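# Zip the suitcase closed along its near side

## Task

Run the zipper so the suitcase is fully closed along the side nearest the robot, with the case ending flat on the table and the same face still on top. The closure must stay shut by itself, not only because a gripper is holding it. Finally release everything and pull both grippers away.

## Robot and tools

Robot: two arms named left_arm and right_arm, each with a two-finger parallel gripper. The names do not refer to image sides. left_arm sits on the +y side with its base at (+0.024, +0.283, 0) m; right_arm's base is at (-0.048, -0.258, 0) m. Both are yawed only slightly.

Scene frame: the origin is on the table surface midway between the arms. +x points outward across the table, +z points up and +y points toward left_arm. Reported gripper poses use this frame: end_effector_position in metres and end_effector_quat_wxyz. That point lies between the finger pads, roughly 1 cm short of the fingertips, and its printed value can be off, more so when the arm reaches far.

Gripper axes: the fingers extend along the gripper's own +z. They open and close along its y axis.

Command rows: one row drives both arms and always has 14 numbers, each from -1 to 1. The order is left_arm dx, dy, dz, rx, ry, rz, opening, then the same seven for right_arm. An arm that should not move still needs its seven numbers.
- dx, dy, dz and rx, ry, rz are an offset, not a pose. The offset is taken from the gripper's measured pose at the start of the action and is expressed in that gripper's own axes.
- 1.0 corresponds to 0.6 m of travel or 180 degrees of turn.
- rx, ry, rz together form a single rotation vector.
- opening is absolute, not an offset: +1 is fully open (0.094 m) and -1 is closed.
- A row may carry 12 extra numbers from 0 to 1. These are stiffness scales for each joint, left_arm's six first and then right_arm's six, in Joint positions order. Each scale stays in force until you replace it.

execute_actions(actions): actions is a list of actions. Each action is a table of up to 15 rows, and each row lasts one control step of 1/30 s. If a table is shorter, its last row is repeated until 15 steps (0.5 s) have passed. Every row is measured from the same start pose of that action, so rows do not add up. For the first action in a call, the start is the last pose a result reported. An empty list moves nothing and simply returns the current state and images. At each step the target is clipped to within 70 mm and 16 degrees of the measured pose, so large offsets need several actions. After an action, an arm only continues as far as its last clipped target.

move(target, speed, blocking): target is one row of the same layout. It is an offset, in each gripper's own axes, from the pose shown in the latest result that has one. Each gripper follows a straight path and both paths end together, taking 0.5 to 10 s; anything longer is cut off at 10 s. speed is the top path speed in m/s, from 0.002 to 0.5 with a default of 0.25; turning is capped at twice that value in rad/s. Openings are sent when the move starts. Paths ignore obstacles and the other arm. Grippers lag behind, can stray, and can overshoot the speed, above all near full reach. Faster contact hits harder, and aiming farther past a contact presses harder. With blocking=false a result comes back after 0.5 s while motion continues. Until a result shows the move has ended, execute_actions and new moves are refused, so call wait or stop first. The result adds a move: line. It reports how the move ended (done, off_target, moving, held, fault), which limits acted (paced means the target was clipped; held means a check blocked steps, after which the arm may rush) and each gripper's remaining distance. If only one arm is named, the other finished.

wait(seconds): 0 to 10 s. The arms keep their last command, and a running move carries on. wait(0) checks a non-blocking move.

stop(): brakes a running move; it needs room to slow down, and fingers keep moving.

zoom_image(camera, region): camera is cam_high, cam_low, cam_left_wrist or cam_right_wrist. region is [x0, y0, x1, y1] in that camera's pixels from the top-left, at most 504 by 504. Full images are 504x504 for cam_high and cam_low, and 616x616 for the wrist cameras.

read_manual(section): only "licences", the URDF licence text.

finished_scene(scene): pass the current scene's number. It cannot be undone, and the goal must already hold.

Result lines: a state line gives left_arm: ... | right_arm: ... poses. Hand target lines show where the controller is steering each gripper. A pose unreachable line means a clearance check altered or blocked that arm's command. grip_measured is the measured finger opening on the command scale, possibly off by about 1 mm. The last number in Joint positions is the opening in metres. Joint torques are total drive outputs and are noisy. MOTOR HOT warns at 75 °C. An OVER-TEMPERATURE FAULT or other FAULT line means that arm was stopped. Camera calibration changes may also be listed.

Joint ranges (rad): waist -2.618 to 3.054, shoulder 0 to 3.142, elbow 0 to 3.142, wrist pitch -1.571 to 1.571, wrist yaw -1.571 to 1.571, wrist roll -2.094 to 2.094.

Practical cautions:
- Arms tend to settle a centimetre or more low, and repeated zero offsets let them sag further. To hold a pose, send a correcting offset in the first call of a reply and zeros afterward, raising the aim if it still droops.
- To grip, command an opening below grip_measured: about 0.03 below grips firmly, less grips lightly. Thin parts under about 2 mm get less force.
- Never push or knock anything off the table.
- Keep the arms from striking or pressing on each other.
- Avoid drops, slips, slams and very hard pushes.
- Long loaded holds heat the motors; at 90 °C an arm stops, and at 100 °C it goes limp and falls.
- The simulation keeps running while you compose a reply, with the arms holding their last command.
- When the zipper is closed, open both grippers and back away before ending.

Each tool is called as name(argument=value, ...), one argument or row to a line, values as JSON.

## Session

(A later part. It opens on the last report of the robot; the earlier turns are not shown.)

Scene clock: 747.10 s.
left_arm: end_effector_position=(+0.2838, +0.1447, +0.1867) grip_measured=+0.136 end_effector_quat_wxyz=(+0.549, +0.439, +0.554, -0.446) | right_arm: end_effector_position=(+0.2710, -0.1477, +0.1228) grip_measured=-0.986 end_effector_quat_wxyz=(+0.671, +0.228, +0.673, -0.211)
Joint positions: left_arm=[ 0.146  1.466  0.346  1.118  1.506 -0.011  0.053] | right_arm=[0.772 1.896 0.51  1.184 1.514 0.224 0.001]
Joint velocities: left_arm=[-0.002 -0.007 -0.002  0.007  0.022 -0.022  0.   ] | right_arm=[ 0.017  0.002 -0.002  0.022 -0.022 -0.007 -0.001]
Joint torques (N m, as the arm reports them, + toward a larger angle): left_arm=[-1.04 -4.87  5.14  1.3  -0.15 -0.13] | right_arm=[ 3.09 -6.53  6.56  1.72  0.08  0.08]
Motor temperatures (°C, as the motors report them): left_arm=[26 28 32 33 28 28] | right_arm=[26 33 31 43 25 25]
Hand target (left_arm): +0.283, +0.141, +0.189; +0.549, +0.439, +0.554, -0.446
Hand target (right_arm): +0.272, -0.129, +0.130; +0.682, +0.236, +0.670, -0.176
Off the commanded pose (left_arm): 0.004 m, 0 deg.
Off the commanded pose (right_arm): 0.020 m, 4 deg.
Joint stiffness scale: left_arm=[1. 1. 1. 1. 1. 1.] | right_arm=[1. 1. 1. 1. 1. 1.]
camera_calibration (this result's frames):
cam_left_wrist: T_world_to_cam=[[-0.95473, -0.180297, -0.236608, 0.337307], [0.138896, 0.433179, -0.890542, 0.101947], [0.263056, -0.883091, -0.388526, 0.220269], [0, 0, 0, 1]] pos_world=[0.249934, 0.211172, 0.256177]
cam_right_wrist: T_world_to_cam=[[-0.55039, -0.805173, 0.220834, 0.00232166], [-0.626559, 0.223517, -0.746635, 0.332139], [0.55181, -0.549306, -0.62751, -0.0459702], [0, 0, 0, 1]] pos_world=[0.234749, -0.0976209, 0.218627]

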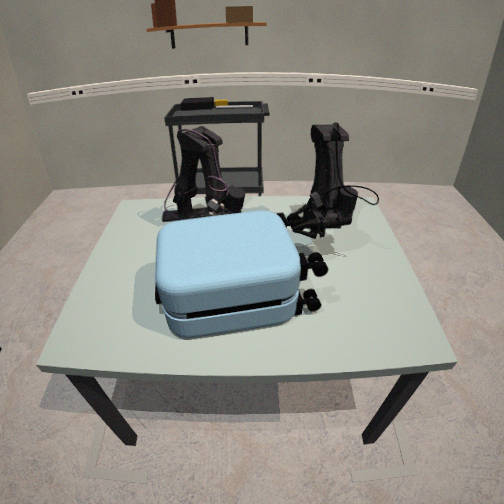

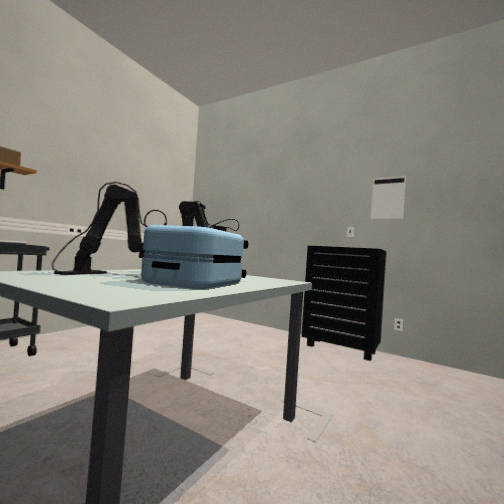

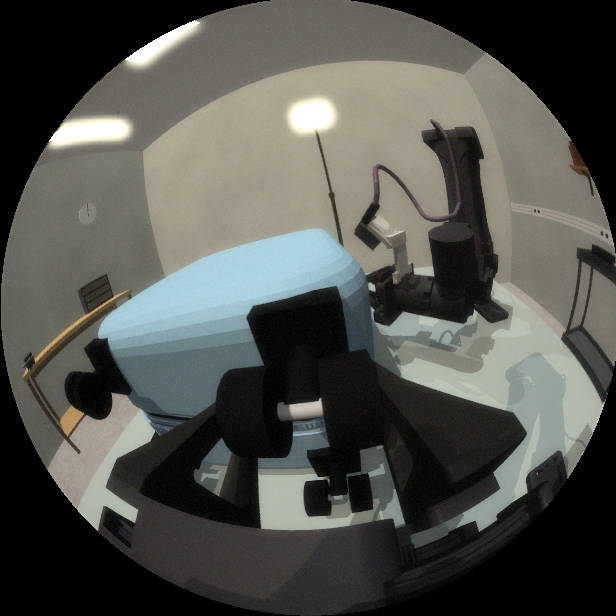

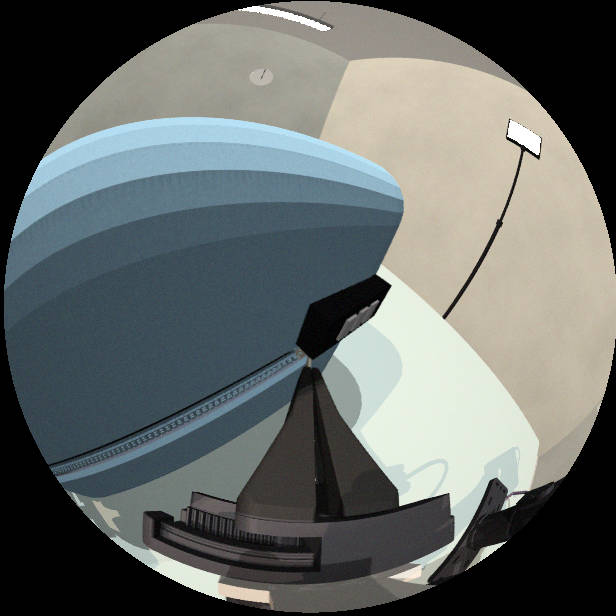

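execute_actions(
  actions=[
    [[-0.004,0,0,0,0,0,0.105,0.002,0,0.004,0,0,0,-1],[-0.004,0,0,0,0,0,0.105,0.002,0,0.004,0,0,0,-1],[-0.004,0,0,0,0,0,0.105,0.002,0,0.004,0,0,0,-1],[-0.004,0,0,0,0,0,0.105,0.003,0,0.006,0,0,0,-0.968],[-0.004,0,0,0,0,0,0.105,0.004,0,0.008,0,0,0,-0.968],[-0.004,0,0,0,0,0,0.105,0.005,0,0.010,0,0,0,-0.968],[-0.004,0,0,0,0,0,0.105,0.006,0,0.012,0,0,0,-0.968],[-0.004,0,0,0,0,0,0.105,0.007,0,0.014,0,0,0,-0.968],[-0.004,0,0,0,0,0,0.105,0.008,0,0.016,0,0,0,-0.968],[-0.004,0,0,0,0,0,0.105,0.008,0,0.018,0,0,0,-0.968]],
  ],
)

zoom_image(
  camera="cam_right_wrist",
  region=[240, 280, 400, 440],
)

Scene clock: 766.40 s.
left_arm: end_effector_position=(+0.2838, +0.1447, +0.1867) grip_measured=+0.136 end_effector_quat_wxyz=(+0.549, +0.439, +0.554, -0.446) | right_arm: end_effector_position=(+0.2740, -0.1498, +0.1241) grip_measured=-0.969 end_effector_quat_wxyz=(+0.672, +0.232, +0.673, -0.207)
Joint positions: left_arm=[ 0.146  1.466  0.346  1.118  1.506 -0.011  0.053] | right_arm=[0.758 1.896 0.51  1.205 1.501 0.214 0.001]
Joint velocities: left_arm=[-0.007  0.007 -0.007  0.022 -0.022  0.007  0.   ] | right_arm=[-0.017 -0.007 -0.007  0.125  0.066 -0.081  0.   ]
Joint torques (N m, as the arm reports them, + toward a larger angle): left_arm=[-0.1  -4.63  5.73  1.24  0.05 -0.1 ] | right_arm=[-2.08 -4.88  3.21  1.57 -0.15 -0.06]
Motor temperatures (°C, as the motors report them): left_arm=[26 29 32 33 28 28] | right_arm=[27 33 32 40 24 25]
Hand target (left_arm): +0.284, +0.145, +0.189; +0.549, +0.439, +0.554, -0.446
Hand target (right_arm): +0.279, -0.154, +0.118; +0.669, +0.229, +0.675, -0.211
Off the commanded pose (left_arm): 0.002 m, 0 deg.
Off the commanded pose (right_arm): 0.009 m, 1 deg.
Joint stiffness scale: left_arm=[1. 1. 1. 1. 1. 1.] | right_arm=[1. 1. 1. 1. 1. 1.]
camera_calibration (this result's frames):
cam_left_wrist: T_world_to_cam=[[-0.95473, -0.180297, -0.236608, 0.337307], [0.138896, 0.433179, -0.890542, 0.101947], [0.263056, -0.883091, -0.388526, 0.220269], [0, 0, 0, 1]] pos_world=[0.249934, 0.211172, 0.256177]
cam_right_wrist: T_world_to_cam=[[-0.551749, -0.807266, 0.209512, 0.0034653], [-0.622159, 0.231101, -0.748004, 0.335563], [0.55542, -0.54306, -0.629757, -0.0478031], [0, 0, 0, 1]] pos_world=[0.237236, -0.100711, 0.220172]

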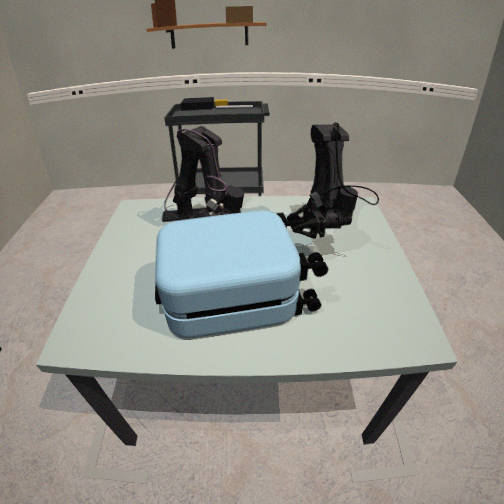

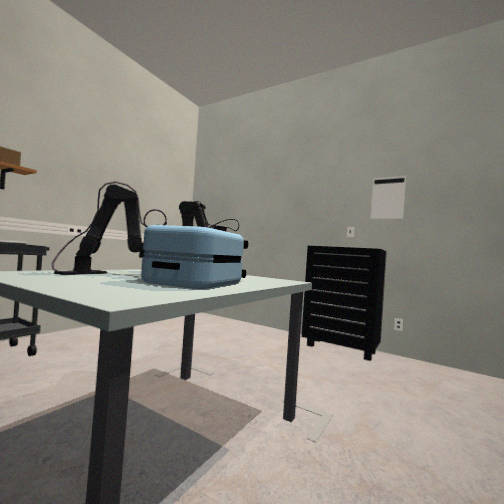

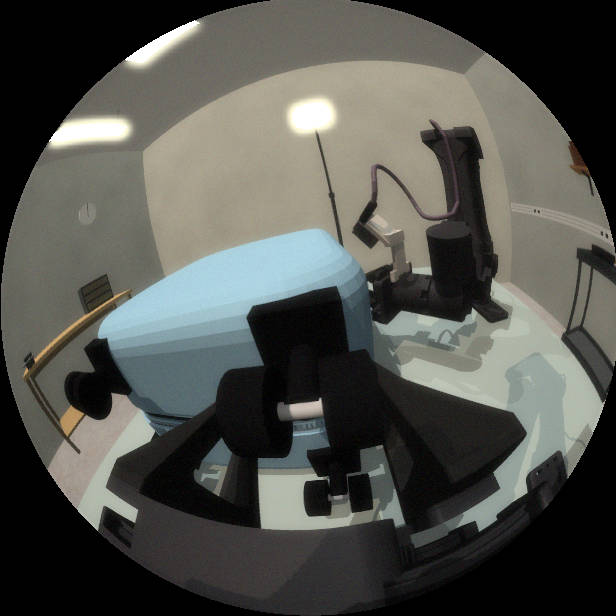

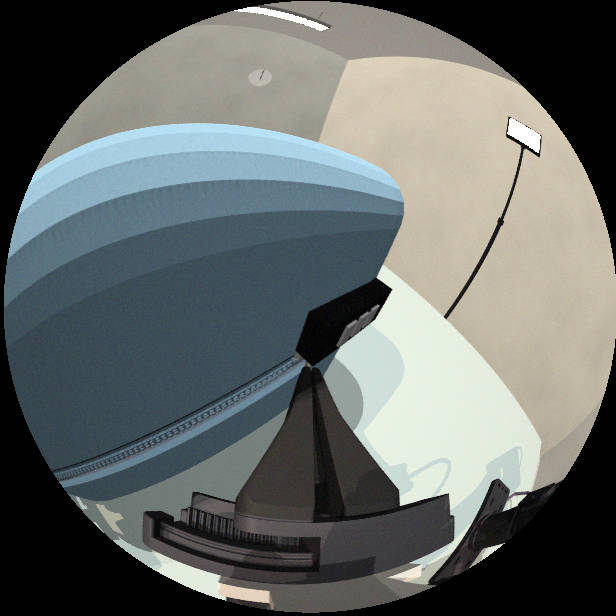

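Region (240, 280, 400, 440) of cam_right_wrist's 616x616 image, scaled by 3.150, with more detail than that image has.

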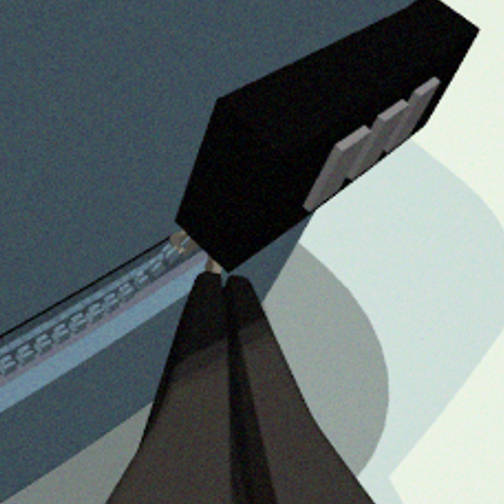

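execute_actions(
  actions=[
    [[-0.004,0,0,0,0,0,0.105,0.008,0,0.002,0,0,0,-0.968],[-0.004,0,0,0,0,0,0.105,0.011,0,0.002,0,0,0,-0.968],[-0.004,0,0,0,0,0,0.105,0.014,0,0.002,0,0,0,-0.968],[-0.004,0,0,0,0,0,0.105,0.017,0,0.002,0,0,0,-0.968],[-0.004,0,0,0,0,0,0.105,0.02,0,0.002,0,0,0,-0.968],[-0.004,0,0,0,0,0,0.105,0.02,0,0.002,0,0,0,-0.968],[-0.004,0,0,0,0,0,0.105,0.02,0,0.004,0,0,0,-0.968],[-0.004,0,0,0,0,0,0.105,0.02,0,0.007,0,0,0,-0.968],[-0.004,0,0,0,0,0,0.105,0.02,0,0.010,0,0,0,-0.968],[-0.004,0,0,0,0,0,0.105,0.02,0,0.013,0,0,0,-0.968]],
  ],
)

zoom_image(
  camera="cam_right_wrist",
  region=[240, 280, 400, 440],
)

Scene clock: 776.60 s.
left_arm: end_effector_position=(+0.2838, +0.1447, +0.1867) grip_measured=+0.136 end_effector_quat_wxyz=(+0.549, +0.439, +0.554, -0.446) | right_arm: end_effector_position=(+0.2750, -0.1507, +0.1148) grip_measured=-0.969 end_effector_quat_wxyz=(+0.670, +0.231, +0.674, -0.210)
Joint positions: left_arm=[ 0.146  1.466  0.346  1.118  1.506 -0.011  0.053] | right_arm=[0.754 1.938 0.51  1.231 1.499 0.223 0.001]
Joint velocities: left_arm=[-0.012 -0.012  0.012  0.022 -0.051  0.007 -0.001] | right_arm=[0.022 0.007 0.007 0.066 0.022 0.022 0.   ]
Joint torques (N m, as the arm reports them, + toward a larger angle): left_arm=[-0.05 -4.62  5.88  1.23  0.02 -0.1 ] | right_arm=[-1.96 -6.    3.01  1.64 -0.15 -0.05]
Motor temperatures (°C, as the motors report them): left_arm=[26 29 32 33 28 28] | right_arm=[27 33 31 40 24 25]
Hand target (left_arm): +0.284, +0.145, +0.189; +0.549, +0.439, +0.554, -0.446
Hand target (right_arm): +0.280, -0.154, +0.112; +0.670, +0.234, +0.674, -0.207
Off the commanded pose (left_arm): 0.002 m, 0 deg.
Off the commanded pose (right_arm): 0.007 m, 0 deg.
Joint stiffness scale: left_arm=[1. 1. 1. 1. 1. 1.] | right_arm=[1. 1. 1. 1. 1. 1.]
camera_calibration (this result's frames):
cam_left_wrist: T_world_to_cam=[[-0.95473, -0.180297, -0.236608, 0.337307], [0.138896, 0.433179, -0.890542, 0.101947], [0.263056, -0.883091, -0.388526, 0.220269], [0, 0, 0, 1]] pos_world=[0.249934, 0.211172, 0.256177]
cam_right_wrist: T_world_to_cam=[[-0.552865, -0.804659, 0.216484, 0.00514071], [-0.625557, 0.229169, -0.745761, 0.329829], [0.550472, -0.547728, -0.630059, -0.0539561], [0, 0, 0, 1]] pos_world=[0.23887, -0.101003, 0.210865]

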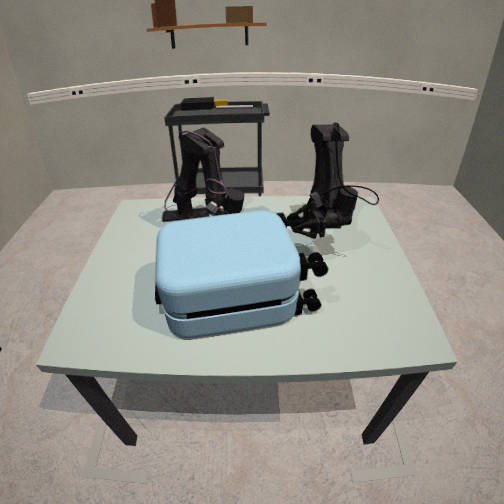

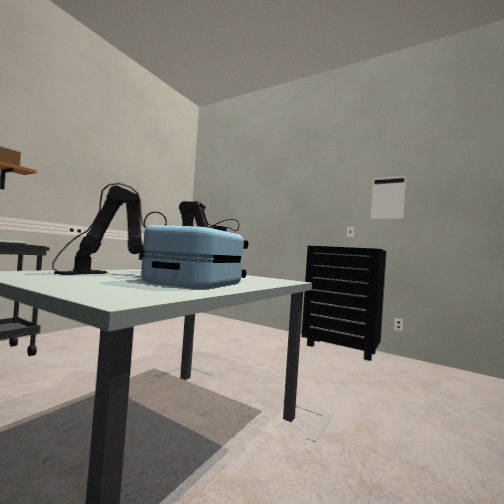

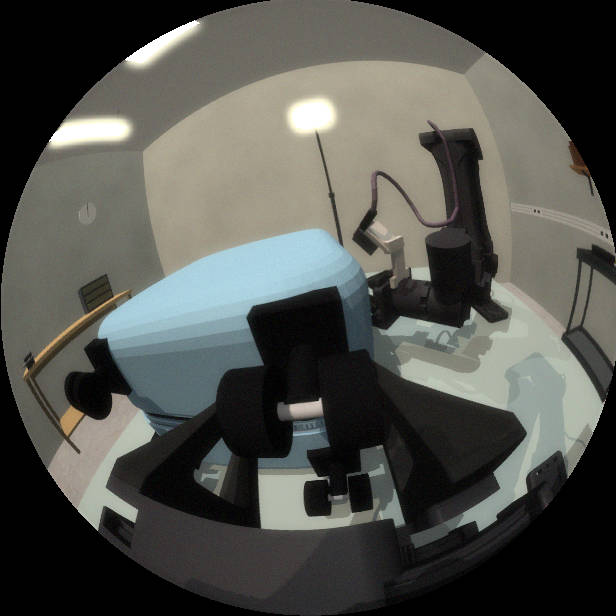

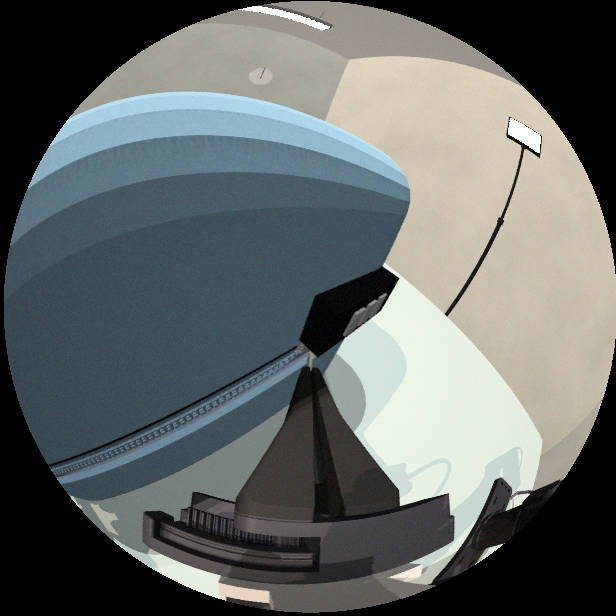

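Region (240, 280, 400, 440) of cam_right_wrist's 616x616 image, scaled by 3.150, with more detail than that image has.

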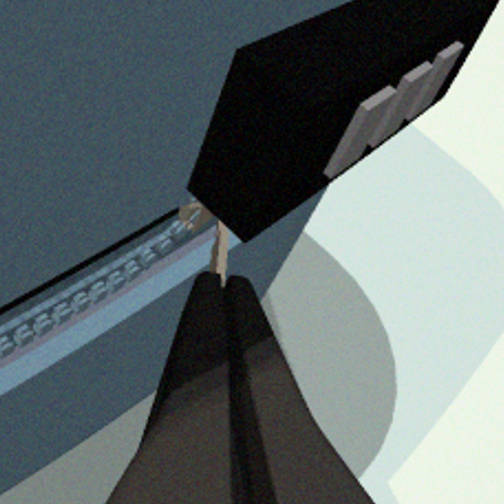

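execute_actions(
  actions=[],
)

Scene clock: 788.87 s.
left_arm: end_effector_position=(+0.2838, +0.1447, +0.1867) grip_measured=+0.136 end_effector_quat_wxyz=(+0.549, +0.439, +0.554, -0.446) | right_arm: end_effector_position=(+0.2750, -0.1507, +0.1148) grip_measured=-0.969 end_effector_quat_wxyz=(+0.670, +0.232, +0.673, -0.209)
Joint positions: left_arm=[ 0.146  1.466  0.346  1.118  1.506 -0.011  0.053] | right_arm=[0.754 1.939 0.51  1.235 1.499 0.223 0.001]
Joint velocities: left_arm=[ 0.012 -0.002 -0.007 -0.051  0.007  0.007  0.001] | right_arm=[-0.007  0.007 -0.007 -0.037 -0.051 -0.022 -0.   ]
Joint torques (N m, as the arm reports them, + toward a larger angle): left_arm=[ 0.03 -4.57  5.91  1.23  0.01 -0.13] | right_arm=[-2.   -6.01  3.02  1.68 -0.17 -0.04]
Motor temperatures (°C, as the motors report them): left_arm=[26 29 32 33 28 28] | right_arm=[27 33 31 40 24 25]
Hand target (left_arm): +0.284, +0.145, +0.189; +0.549, +0.439, +0.554, -0.446
Hand target (right_arm): +0.280, -0.154, +0.112; +0.670, +0.233, +0.674, -0.207
Off the commanded pose (left_arm): 0.002 m, 0 deg.
Off the commanded pose (right_arm): 0.007 m, 0 deg.
Joint stiffness scale: left_arm=[1. 1. 1. 1. 1. 1.] | right_arm=[1. 1. 1. 1. 1. 1.]
camera_calibration (this result's frames):
cam_left_wrist: T_world_to_cam=[[-0.95473, -0.180297, -0.236608, 0.337307], [0.138896, 0.433179, -0.890542, 0.101947], [0.263056, -0.883091, -0.388526, 0.220269], [0, 0, 0, 1]] pos_world=[0.249934, 0.211172, 0.256177]
cam_right_wrist: T_world_to_cam=[[-0.553237, -0.805096, 0.21389, 0.00553074], [-0.624266, 0.230687, -0.746375, 0.329787], [0.551562, -0.546446, -0.630219, -0.05404], [0, 0, 0, 1]] pos_world=[0.238741, -0.101155, 0.210905]

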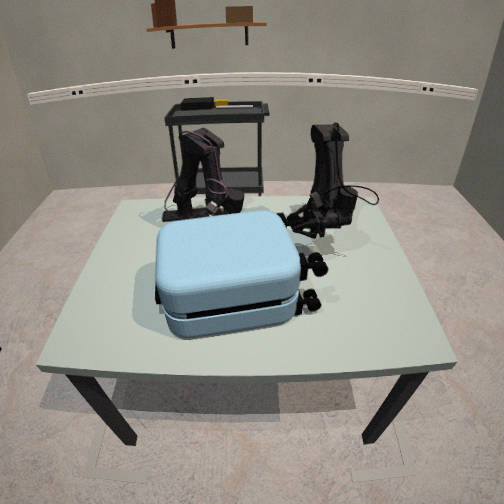

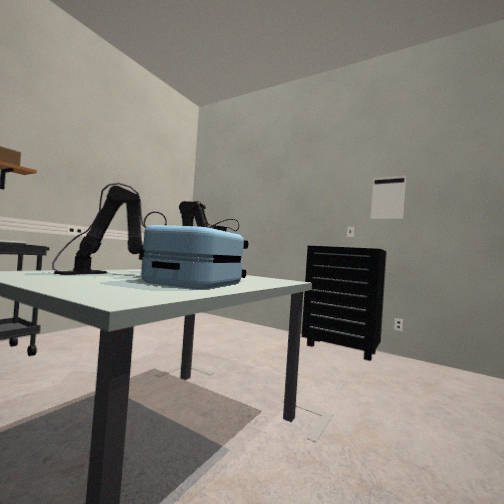

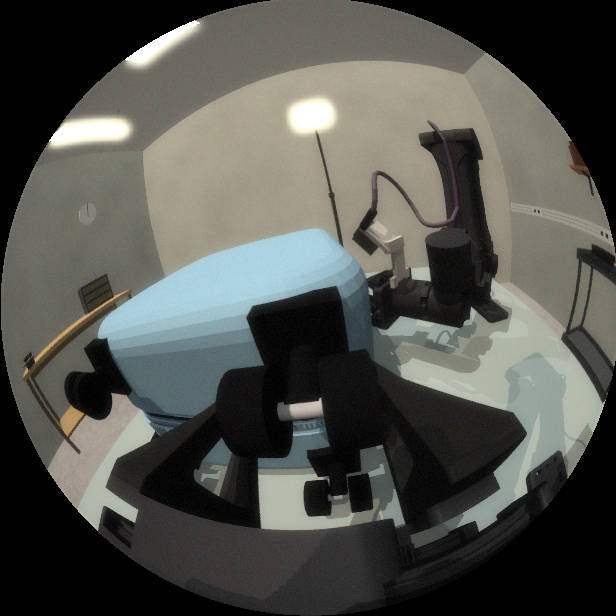

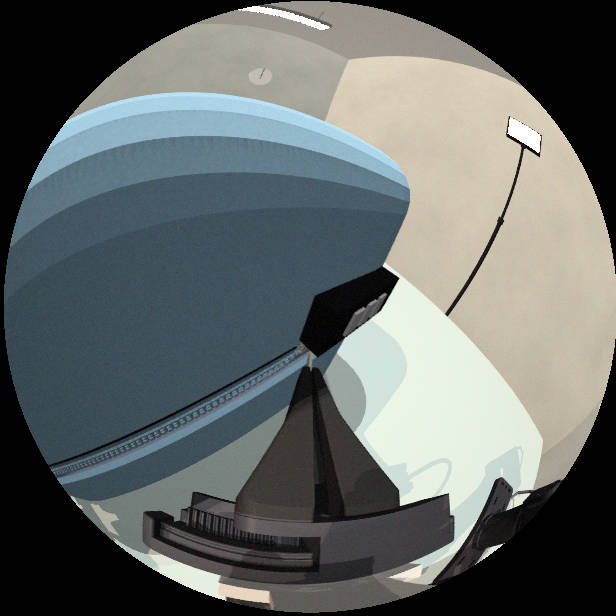

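zoom_image(
  camera="cam_right_wrist",
  region=[270, 320, 350, 400],
)

Region (270, 320, 350, 400) of cam_right_wrist's 616x616 image, scaled by 6.300, with more detail than that image has.

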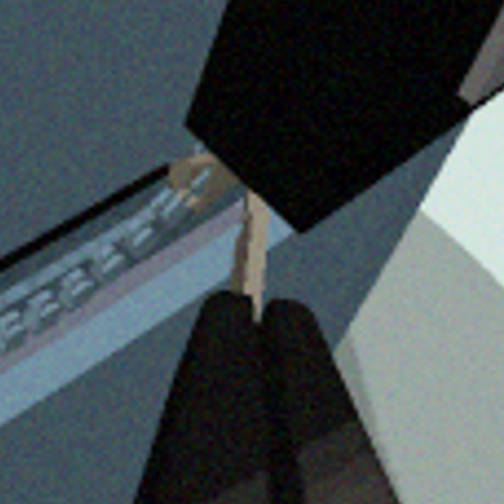

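execute_actions(
  actions=[
    [[-0.004,0,0,0,0,0,0.105, 0,0,0.016,0,0,0,-0.958]],
    [[0,0,0,0,0,0,0.105, 0,0,0.008,0,0,0,-0.958]],
  ],
)

zoom_image(
  camera="cam_right_wrist",
  region=[270, 320, 350, 400],
)

Scene clock: 795.10 s.
left_arm: end_effector_position=(+0.2838, +0.1447, +0.1867) grip_measured=+0.136 end_effector_quat_wxyz=(+0.549, +0.439, +0.554, -0.446) | right_arm: end_effector_position=(+0.2815, -0.1530, +0.1169) grip_measured=-0.961 end_effector_quat_wxyz=(+0.670, +0.226, +0.676, -0.207)
Joint positions: left_arm=[ 0.146  1.466  0.346  1.118  1.506 -0.011  0.053] | right_arm=[0.73  1.939 0.51  1.272 1.464 0.179 0.002]
Joint velocities: left_arm=[-0.017  0.007 -0.022 -0.022  0.037 -0.007 -0.001] | right_arm=[ 0.012  0.002 -0.022  0.022  0.051 -0.022  0.   ]
Joint torques (N m, as the arm reports them, + toward a larger angle): left_arm=[ 0.05 -3.81  5.46  1.29  0.04 -0.03] | right_arm=[-1.46 -6.7   3.14  1.63  0.03 -0.04]
Motor temperatures (°C, as the motors report them): left_arm=[26 29 32 33 28 28] | right_arm=[27 33 31 39 24 25]
Hand target (left_arm): +0.284, +0.145, +0.187; +0.549, +0.439, +0.554, -0.446
Hand target (right_arm): +0.284, -0.157, +0.117; +0.670, +0.232, +0.674, -0.208
Off the commanded pose (left_arm): 0.000 m, 0 deg.
Off the commanded pose (right_arm): 0.005 m, 1 deg.
Joint stiffness scale: left_arm=[1. 1. 1. 1. 1. 1.] | right_arm=[1. 1. 1. 1. 1. 1.]
camera_calibration (this result's frames):
cam_left_wrist: T_world_to_cam=[[-0.95473, -0.180297, -0.236608, 0.337307], [0.138896, 0.433179, -0.890542, 0.101947], [0.263056, -0.883091, -0.388526, 0.220269], [0, 0, 0, 1]] pos_world=[0.249934, 0.211172, 0.256177]
cam_right_wrist: T_world_to_cam=[[-0.542666, -0.810795, 0.219374, 0.00233407], [-0.631066, 0.221201, -0.743522, 0.336055], [0.554319, -0.541924, -0.631704, -0.0574622], [0, 0, 0, 1]] pos_world=[0.245192, -0.103583, 0.213053]

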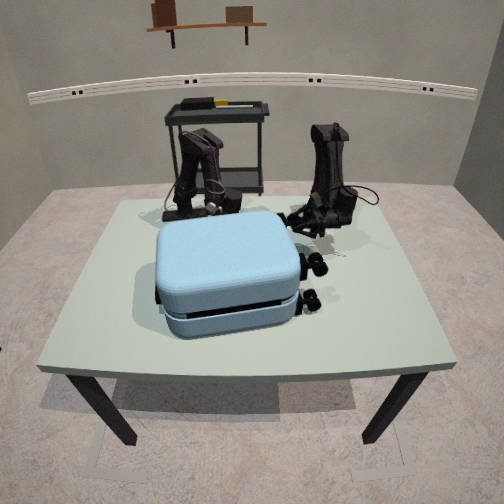

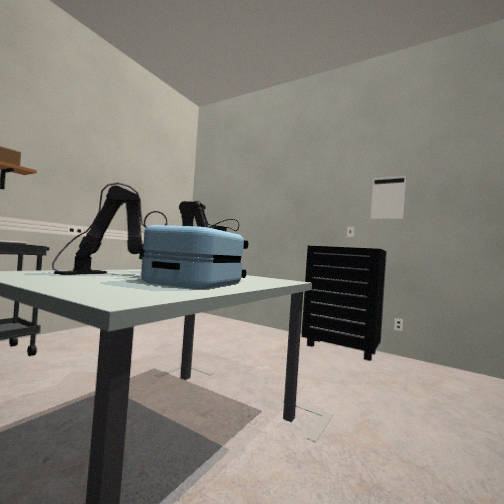

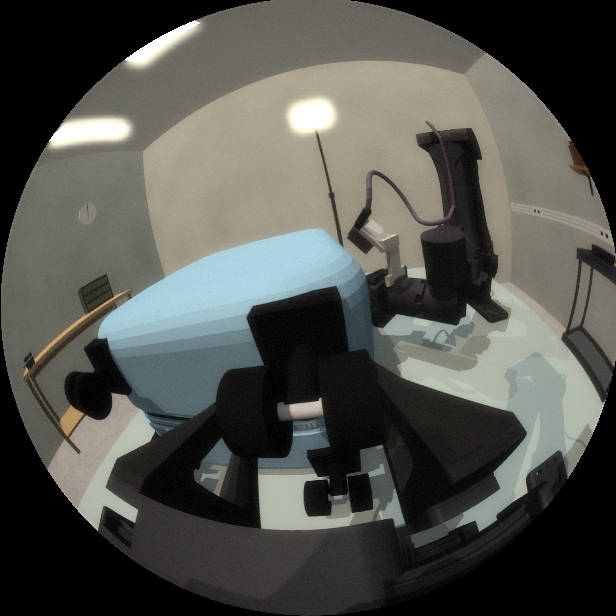

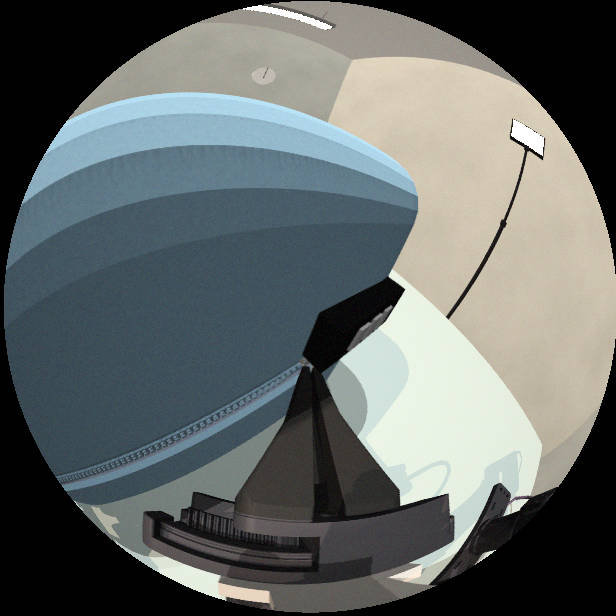

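Region (270, 320, 350, 400) of cam_right_wrist's 616x616 image, scaled by 6.300, with more detail than that image has.

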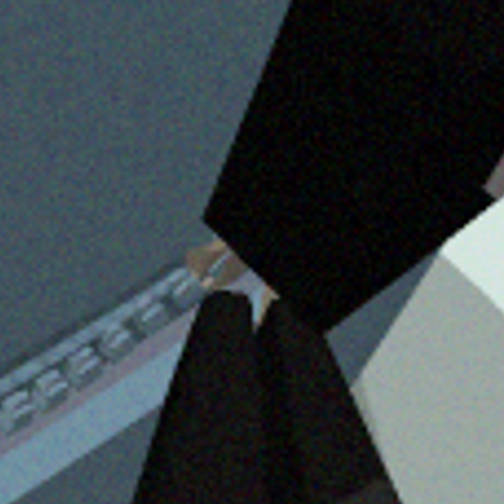

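Deep enough now. Close the grip.

execute_actions(
  actions=[
    [[-0.004,0,0,0,0,0,0.105, 0,0,0,0,0,0,-1]],
    [[-0.005,-0.005,0.008,0,0,0,0.105, -0.005,0.035,-0.035,0,0,0.02,-1]],
    [[-0.002,-0.002,0.004,0,0,0,0.105, -0.01,0.06,-0.05,-0.01,0,0.03,-1]],
  ],
)

zoom_image(
  camera="cam_right_wrist",
  region=[250, 300, 370, 420],
)

Scene clock: 800.20 s.
left_arm: end_effector_position=(+0.2838, +0.1444, +0.1868) grip_measured=+0.136 end_effector_quat_wxyz=(+0.549, +0.439, +0.554, -0.446) | right_arm: end_effector_position=(+0.2693, -0.0826, +0.1244) grip_measured=-0.996 end_effector_quat_wxyz=(+0.693, +0.240, +0.665, -0.140)
Joint positions: left_arm=[ 0.144  1.466  0.346  1.119  1.505 -0.011  0.053] | right_arm=[0.903 2.006 0.659 1.234 1.561 0.261 0.   ]
Joint velocities: left_arm=[ 0.007 -0.017 -0.017 -0.007  0.022  0.007  0.   ] | right_arm=[-0.007  0.002  0.002 -0.007 -0.007 -0.066  0.001]
Joint torques (N m, as the arm reports them, + toward a larger angle): left_arm=[-0.68 -4.51  5.24  1.27 -0.08 -0.09] | right_arm=[-0.05 -7.44  6.02  1.36  0.27  0.06]
Motor temperatures (°C, as the motors report them): left_arm=[26 29 32 33 28 28] | right_arm=[27 33 31 39 24 25]
Hand target (left_arm): +0.283, +0.142, +0.188; +0.549, +0.439, +0.554, -0.446
Hand target (right_arm): +0.271, -0.080, +0.127; +0.694, +0.254, +0.660, -0.136
Off the commanded pose (left_arm): 0.003 m, 0 deg.
Off the commanded pose (right_arm): 0.005 m, 2 deg.
Joint stiffness scale: left_arm=[1. 1. 1. 1. 1. 1.] | right_arm=[1. 1. 1. 1. 1. 1.]
joint sent to its limit (right arm) — the command would take joint 5 (wrist yaw) past its upper limit, so that joint was sent only as far as its limit.
camera_calibration (this result's frames):
cam_left_wrist: T_world_to_cam=[[-0.954798, -0.179939, -0.236608, 0.337206], [0.139065, 0.433105, -0.890551, 0.102093], [0.262721, -0.8832, -0.388504, 0.220081], [0, 0, 0, 1]] pos_world=[0.249946, 0.210835, 0.256207]
cam_right_wrist: T_world_to_cam=[[-0.491833, -0.865235, 0.0973048, 0.0480859], [-0.587093, 0.24703, -0.770907, 0.312022], [0.642979, -0.436285, -0.629471, -0.0232604], [0, 0, 0, 1]] pos_world=[0.221792, -0.0456212, 0.221219]

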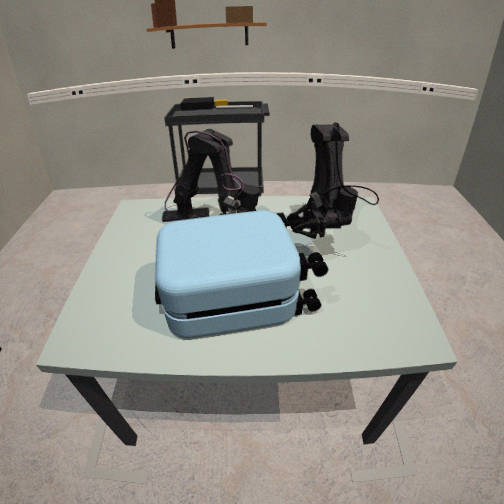

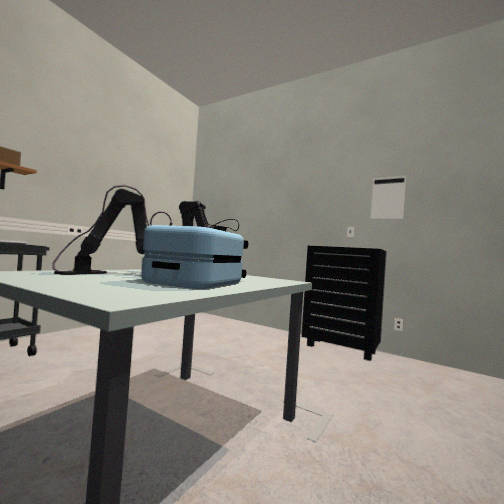

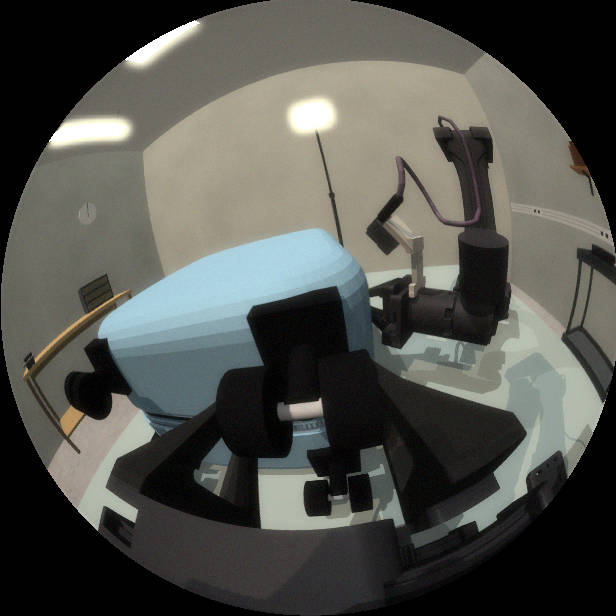

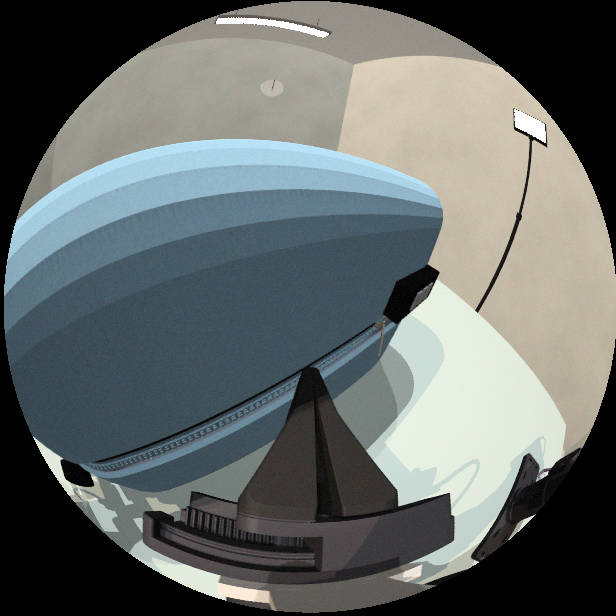

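Region (250, 300, 370, 420) of cam_right_wrist's 616x616 image, scaled by 4.200, with more detail than that image has.

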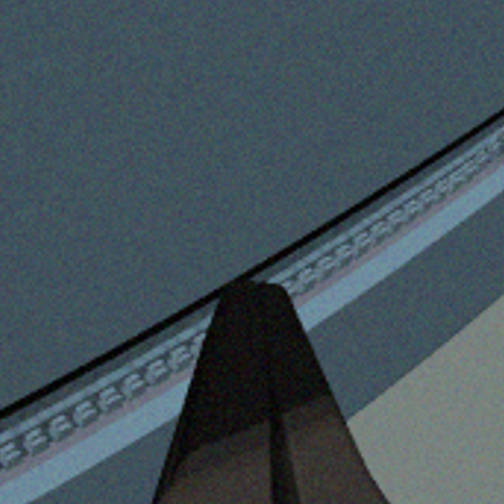

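zoom_image(
  camera="cam_right_wrist",
  region=[340, 290, 420, 370],
)

Region (340, 290, 420, 370) of cam_right_wrist's 616x616 image, scaled by 6.300, with more detail than that image has.

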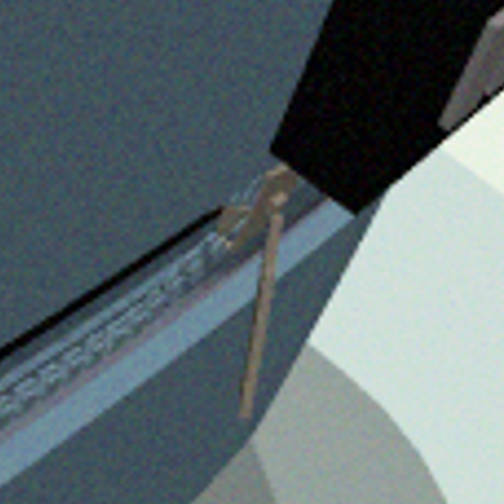

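move(
  target=[-0.004,0,0,0,0,0,0.105, -0.010,-0.1478,0.0224,0,0,-0.047,-0.6],
  speed=0.12,
)

Scene clock: 879.33 s.
left_arm: end_effector_position=(+0.2842, +0.1444, +0.1868) grip_measured=+0.136 end_effector_quat_wxyz=(+0.549, +0.439, +0.555, -0.445) | right_arm: end_effector_position=(+0.2359, -0.1598, +0.1253) grip_measured=-0.603 end_effector_quat_wxyz=(+0.681, +0.198, +0.681, -0.181)
Joint positions: left_arm=[ 0.144  1.466  0.346  1.119  1.503 -0.011  0.053] | right_arm=[0.849 1.823 0.313 1.412 1.503 0.121 0.019]
Joint velocities: left_arm=[-0.002 -0.007 -0.002 -0.066 -0.007 -0.007  0.   ] | right_arm=[ 0.002  0.002 -0.085  0.125 -0.051 -0.066 -0.001]
Joint torques (N m, as the arm reports them, + toward a larger angle): left_arm=[ 0.02 -4.59  5.81  1.24  0.03 -0.09] | right_arm=[-1.03 -4.11  1.13  1.55 -0.02 -0.03]
Motor temperatures (°C, as the motors report them): left_arm=[26 29 32 33 28 28] | right_arm=[26 34 32 37 24 25]
Hand target (left_arm): +0.284, +0.144, +0.189; +0.549, +0.439, +0.554, -0.446
Hand target (right_arm): +0.235, -0.166, +0.120; +0.678, +0.192, +0.684, -0.190
Off the commanded pose (left_arm): 0.002 m, 0 deg.
Off the commanded pose (right_arm): 0.010 m, 1 deg.
Joint stiffness scale: left_arm=[1. 1. 1. 1. 1. 1.] | right_arm=[1. 1. 1. 1. 1. 1.]
move: done
camera_calibration (this result's frames):
cam_left_wrist: T_world_to_cam=[[-0.954383, -0.182123, -0.236608, 0.3378], [0.138073, 0.433424, -0.89055, 0.102234], [0.264741, -0.882596, -0.388506, 0.219393], [0, 0, 0, 1]] pos_world=[0.250193, 0.210846, 0.256207]
cam_right_wrist: T_world_to_cam=[[-0.477768, -0.850599, 0.219587, -0.05153], [-0.64029, 0.16603, -0.749975, 0.309194], [0.601471, -0.498913, -0.623954, -0.0358353], [0, 0, 0, 1]] pos_world=[0.194908, -0.113046, 0.220844]

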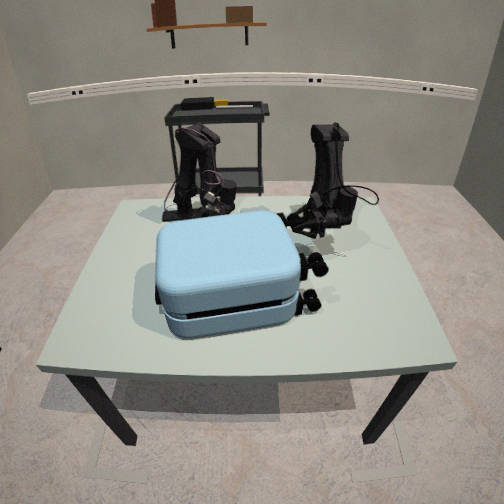

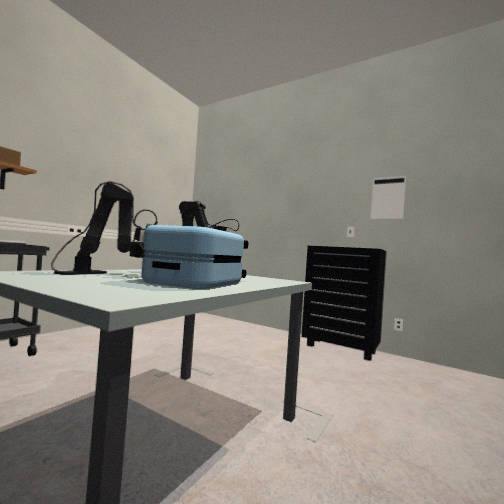

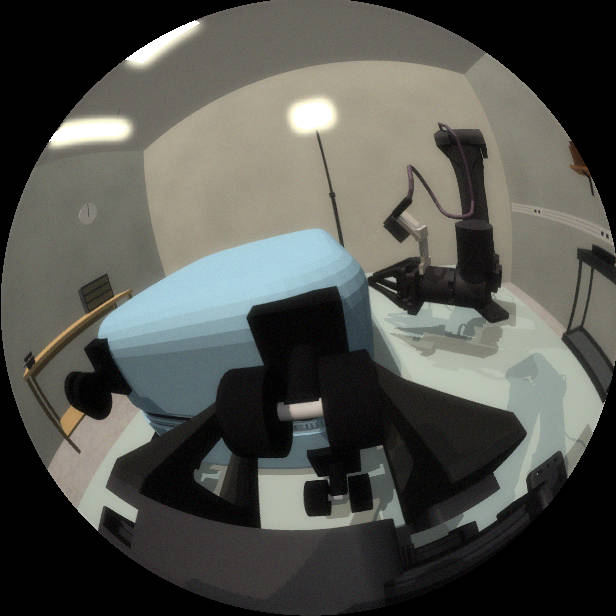

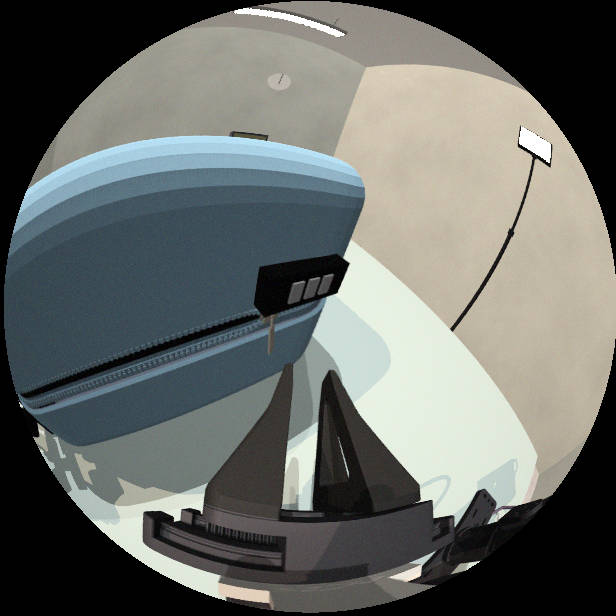

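execute_actions(
  actions=[],
)

zoom_image(
  camera="cam_right_wrist",
  region=[230, 290, 310, 370],
)

Scene clock: 881.50 s.
left_arm: end_effector_position=(+0.2842, +0.1444, +0.1868) grip_measured=+0.136 end_effector_quat_wxyz=(+0.549, +0.439, +0.555, -0.445) | right_arm: end_effector_position=(+0.2350, -0.1611, +0.1253) grip_measured=-0.603 end_effector_quat_wxyz=(+0.681, +0.197, +0.681, -0.181)
Joint positions: left_arm=[ 0.144  1.466  0.346  1.119  1.503 -0.011  0.053] | right_arm=[0.849 1.823 0.307 1.425 1.503 0.113 0.019]
Joint velocities: left_arm=[ 0.002 -0.012 -0.012  0.051 -0.007 -0.037  0.001] | right_arm=[ 0.007 -0.007 -0.017  0.037 -0.037  0.022  0.   ]
Joint torques (N m, as the arm reports them, + toward a larger angle): left_arm=[ 0.02 -4.55  5.78  1.24  0.05 -0.07] | right_arm=[-1.01 -4.11  1.25  1.57 -0.02 -0.06]
Motor temperatures (°C, as the motors report them): left_arm=[26 29 32 33 28 28] | right_arm=[26 34 32 37 24 25]
Hand target (left_arm): +0.284, +0.144, +0.189; +0.549, +0.439, +0.554, -0.446
Hand target (right_arm): +0.235, -0.166, +0.120; +0.678, +0.192, +0.684, -0.190
Off the commanded pose (left_arm): 0.002 m, 0 deg.
Off the commanded pose (right_arm): 0.009 m, 1 deg.
Joint stiffness scale: left_arm=[1. 1. 1. 1. 1. 1.] | right_arm=[1. 1. 1. 1. 1. 1.]
camera_calibration (this result's frames):
cam_left_wrist: T_world_to_cam=[[-0.954383, -0.182123, -0.236608, 0.3378], [0.138073, 0.433424, -0.89055, 0.102234], [0.264741, -0.882596, -0.388506, 0.219393], [0, 0, 0, 1]] pos_world=[0.250193, 0.210846, 0.256207]
cam_right_wrist: T_world_to_cam=[[-0.477583, -0.850214, 0.221472, -0.0532233], [-0.640778, 0.164605, -0.749872, 0.308733], [0.601097, -0.500041, -0.623411, -0.0360821], [0, 0, 0, 1]] pos_world=[0.1941, -0.114113, 0.220804]

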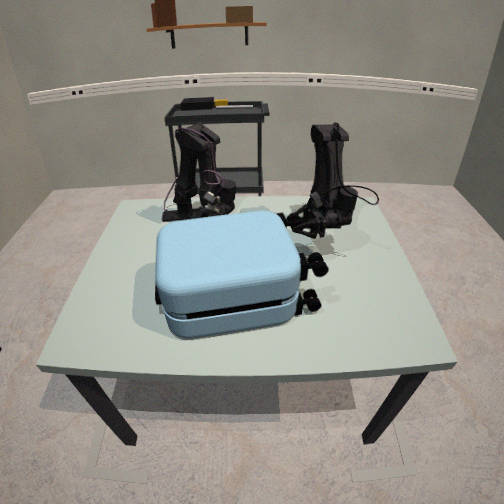

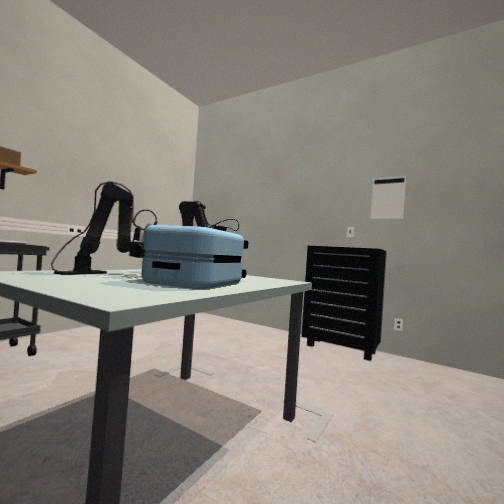

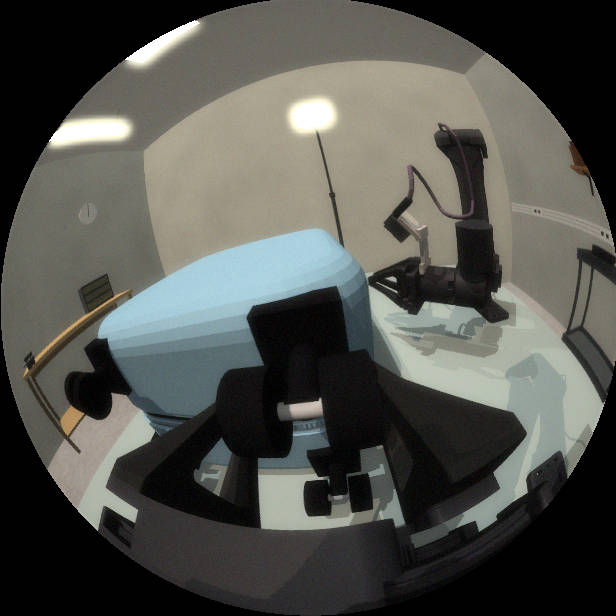

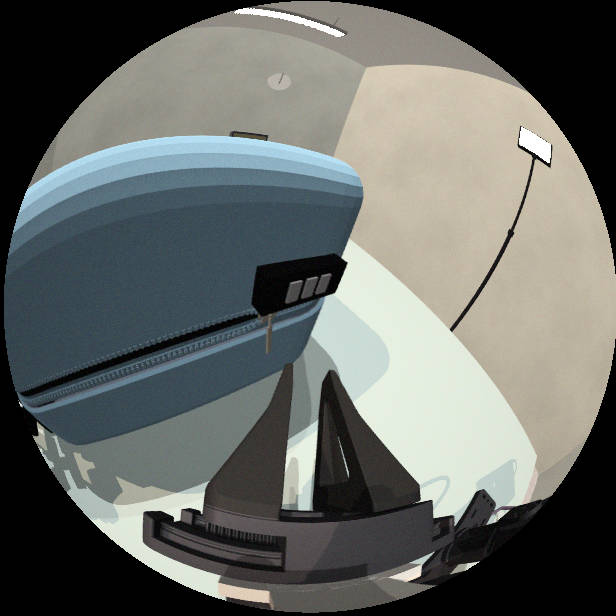

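Region (230, 290, 310, 370) of cam_right_wrist's 616x616 image, scaled by 6.300, with more detail than that image has.

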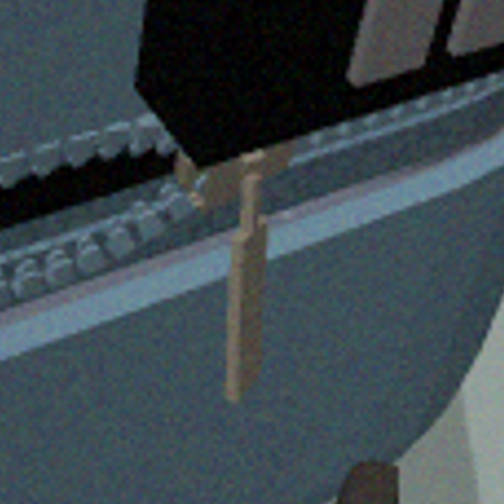

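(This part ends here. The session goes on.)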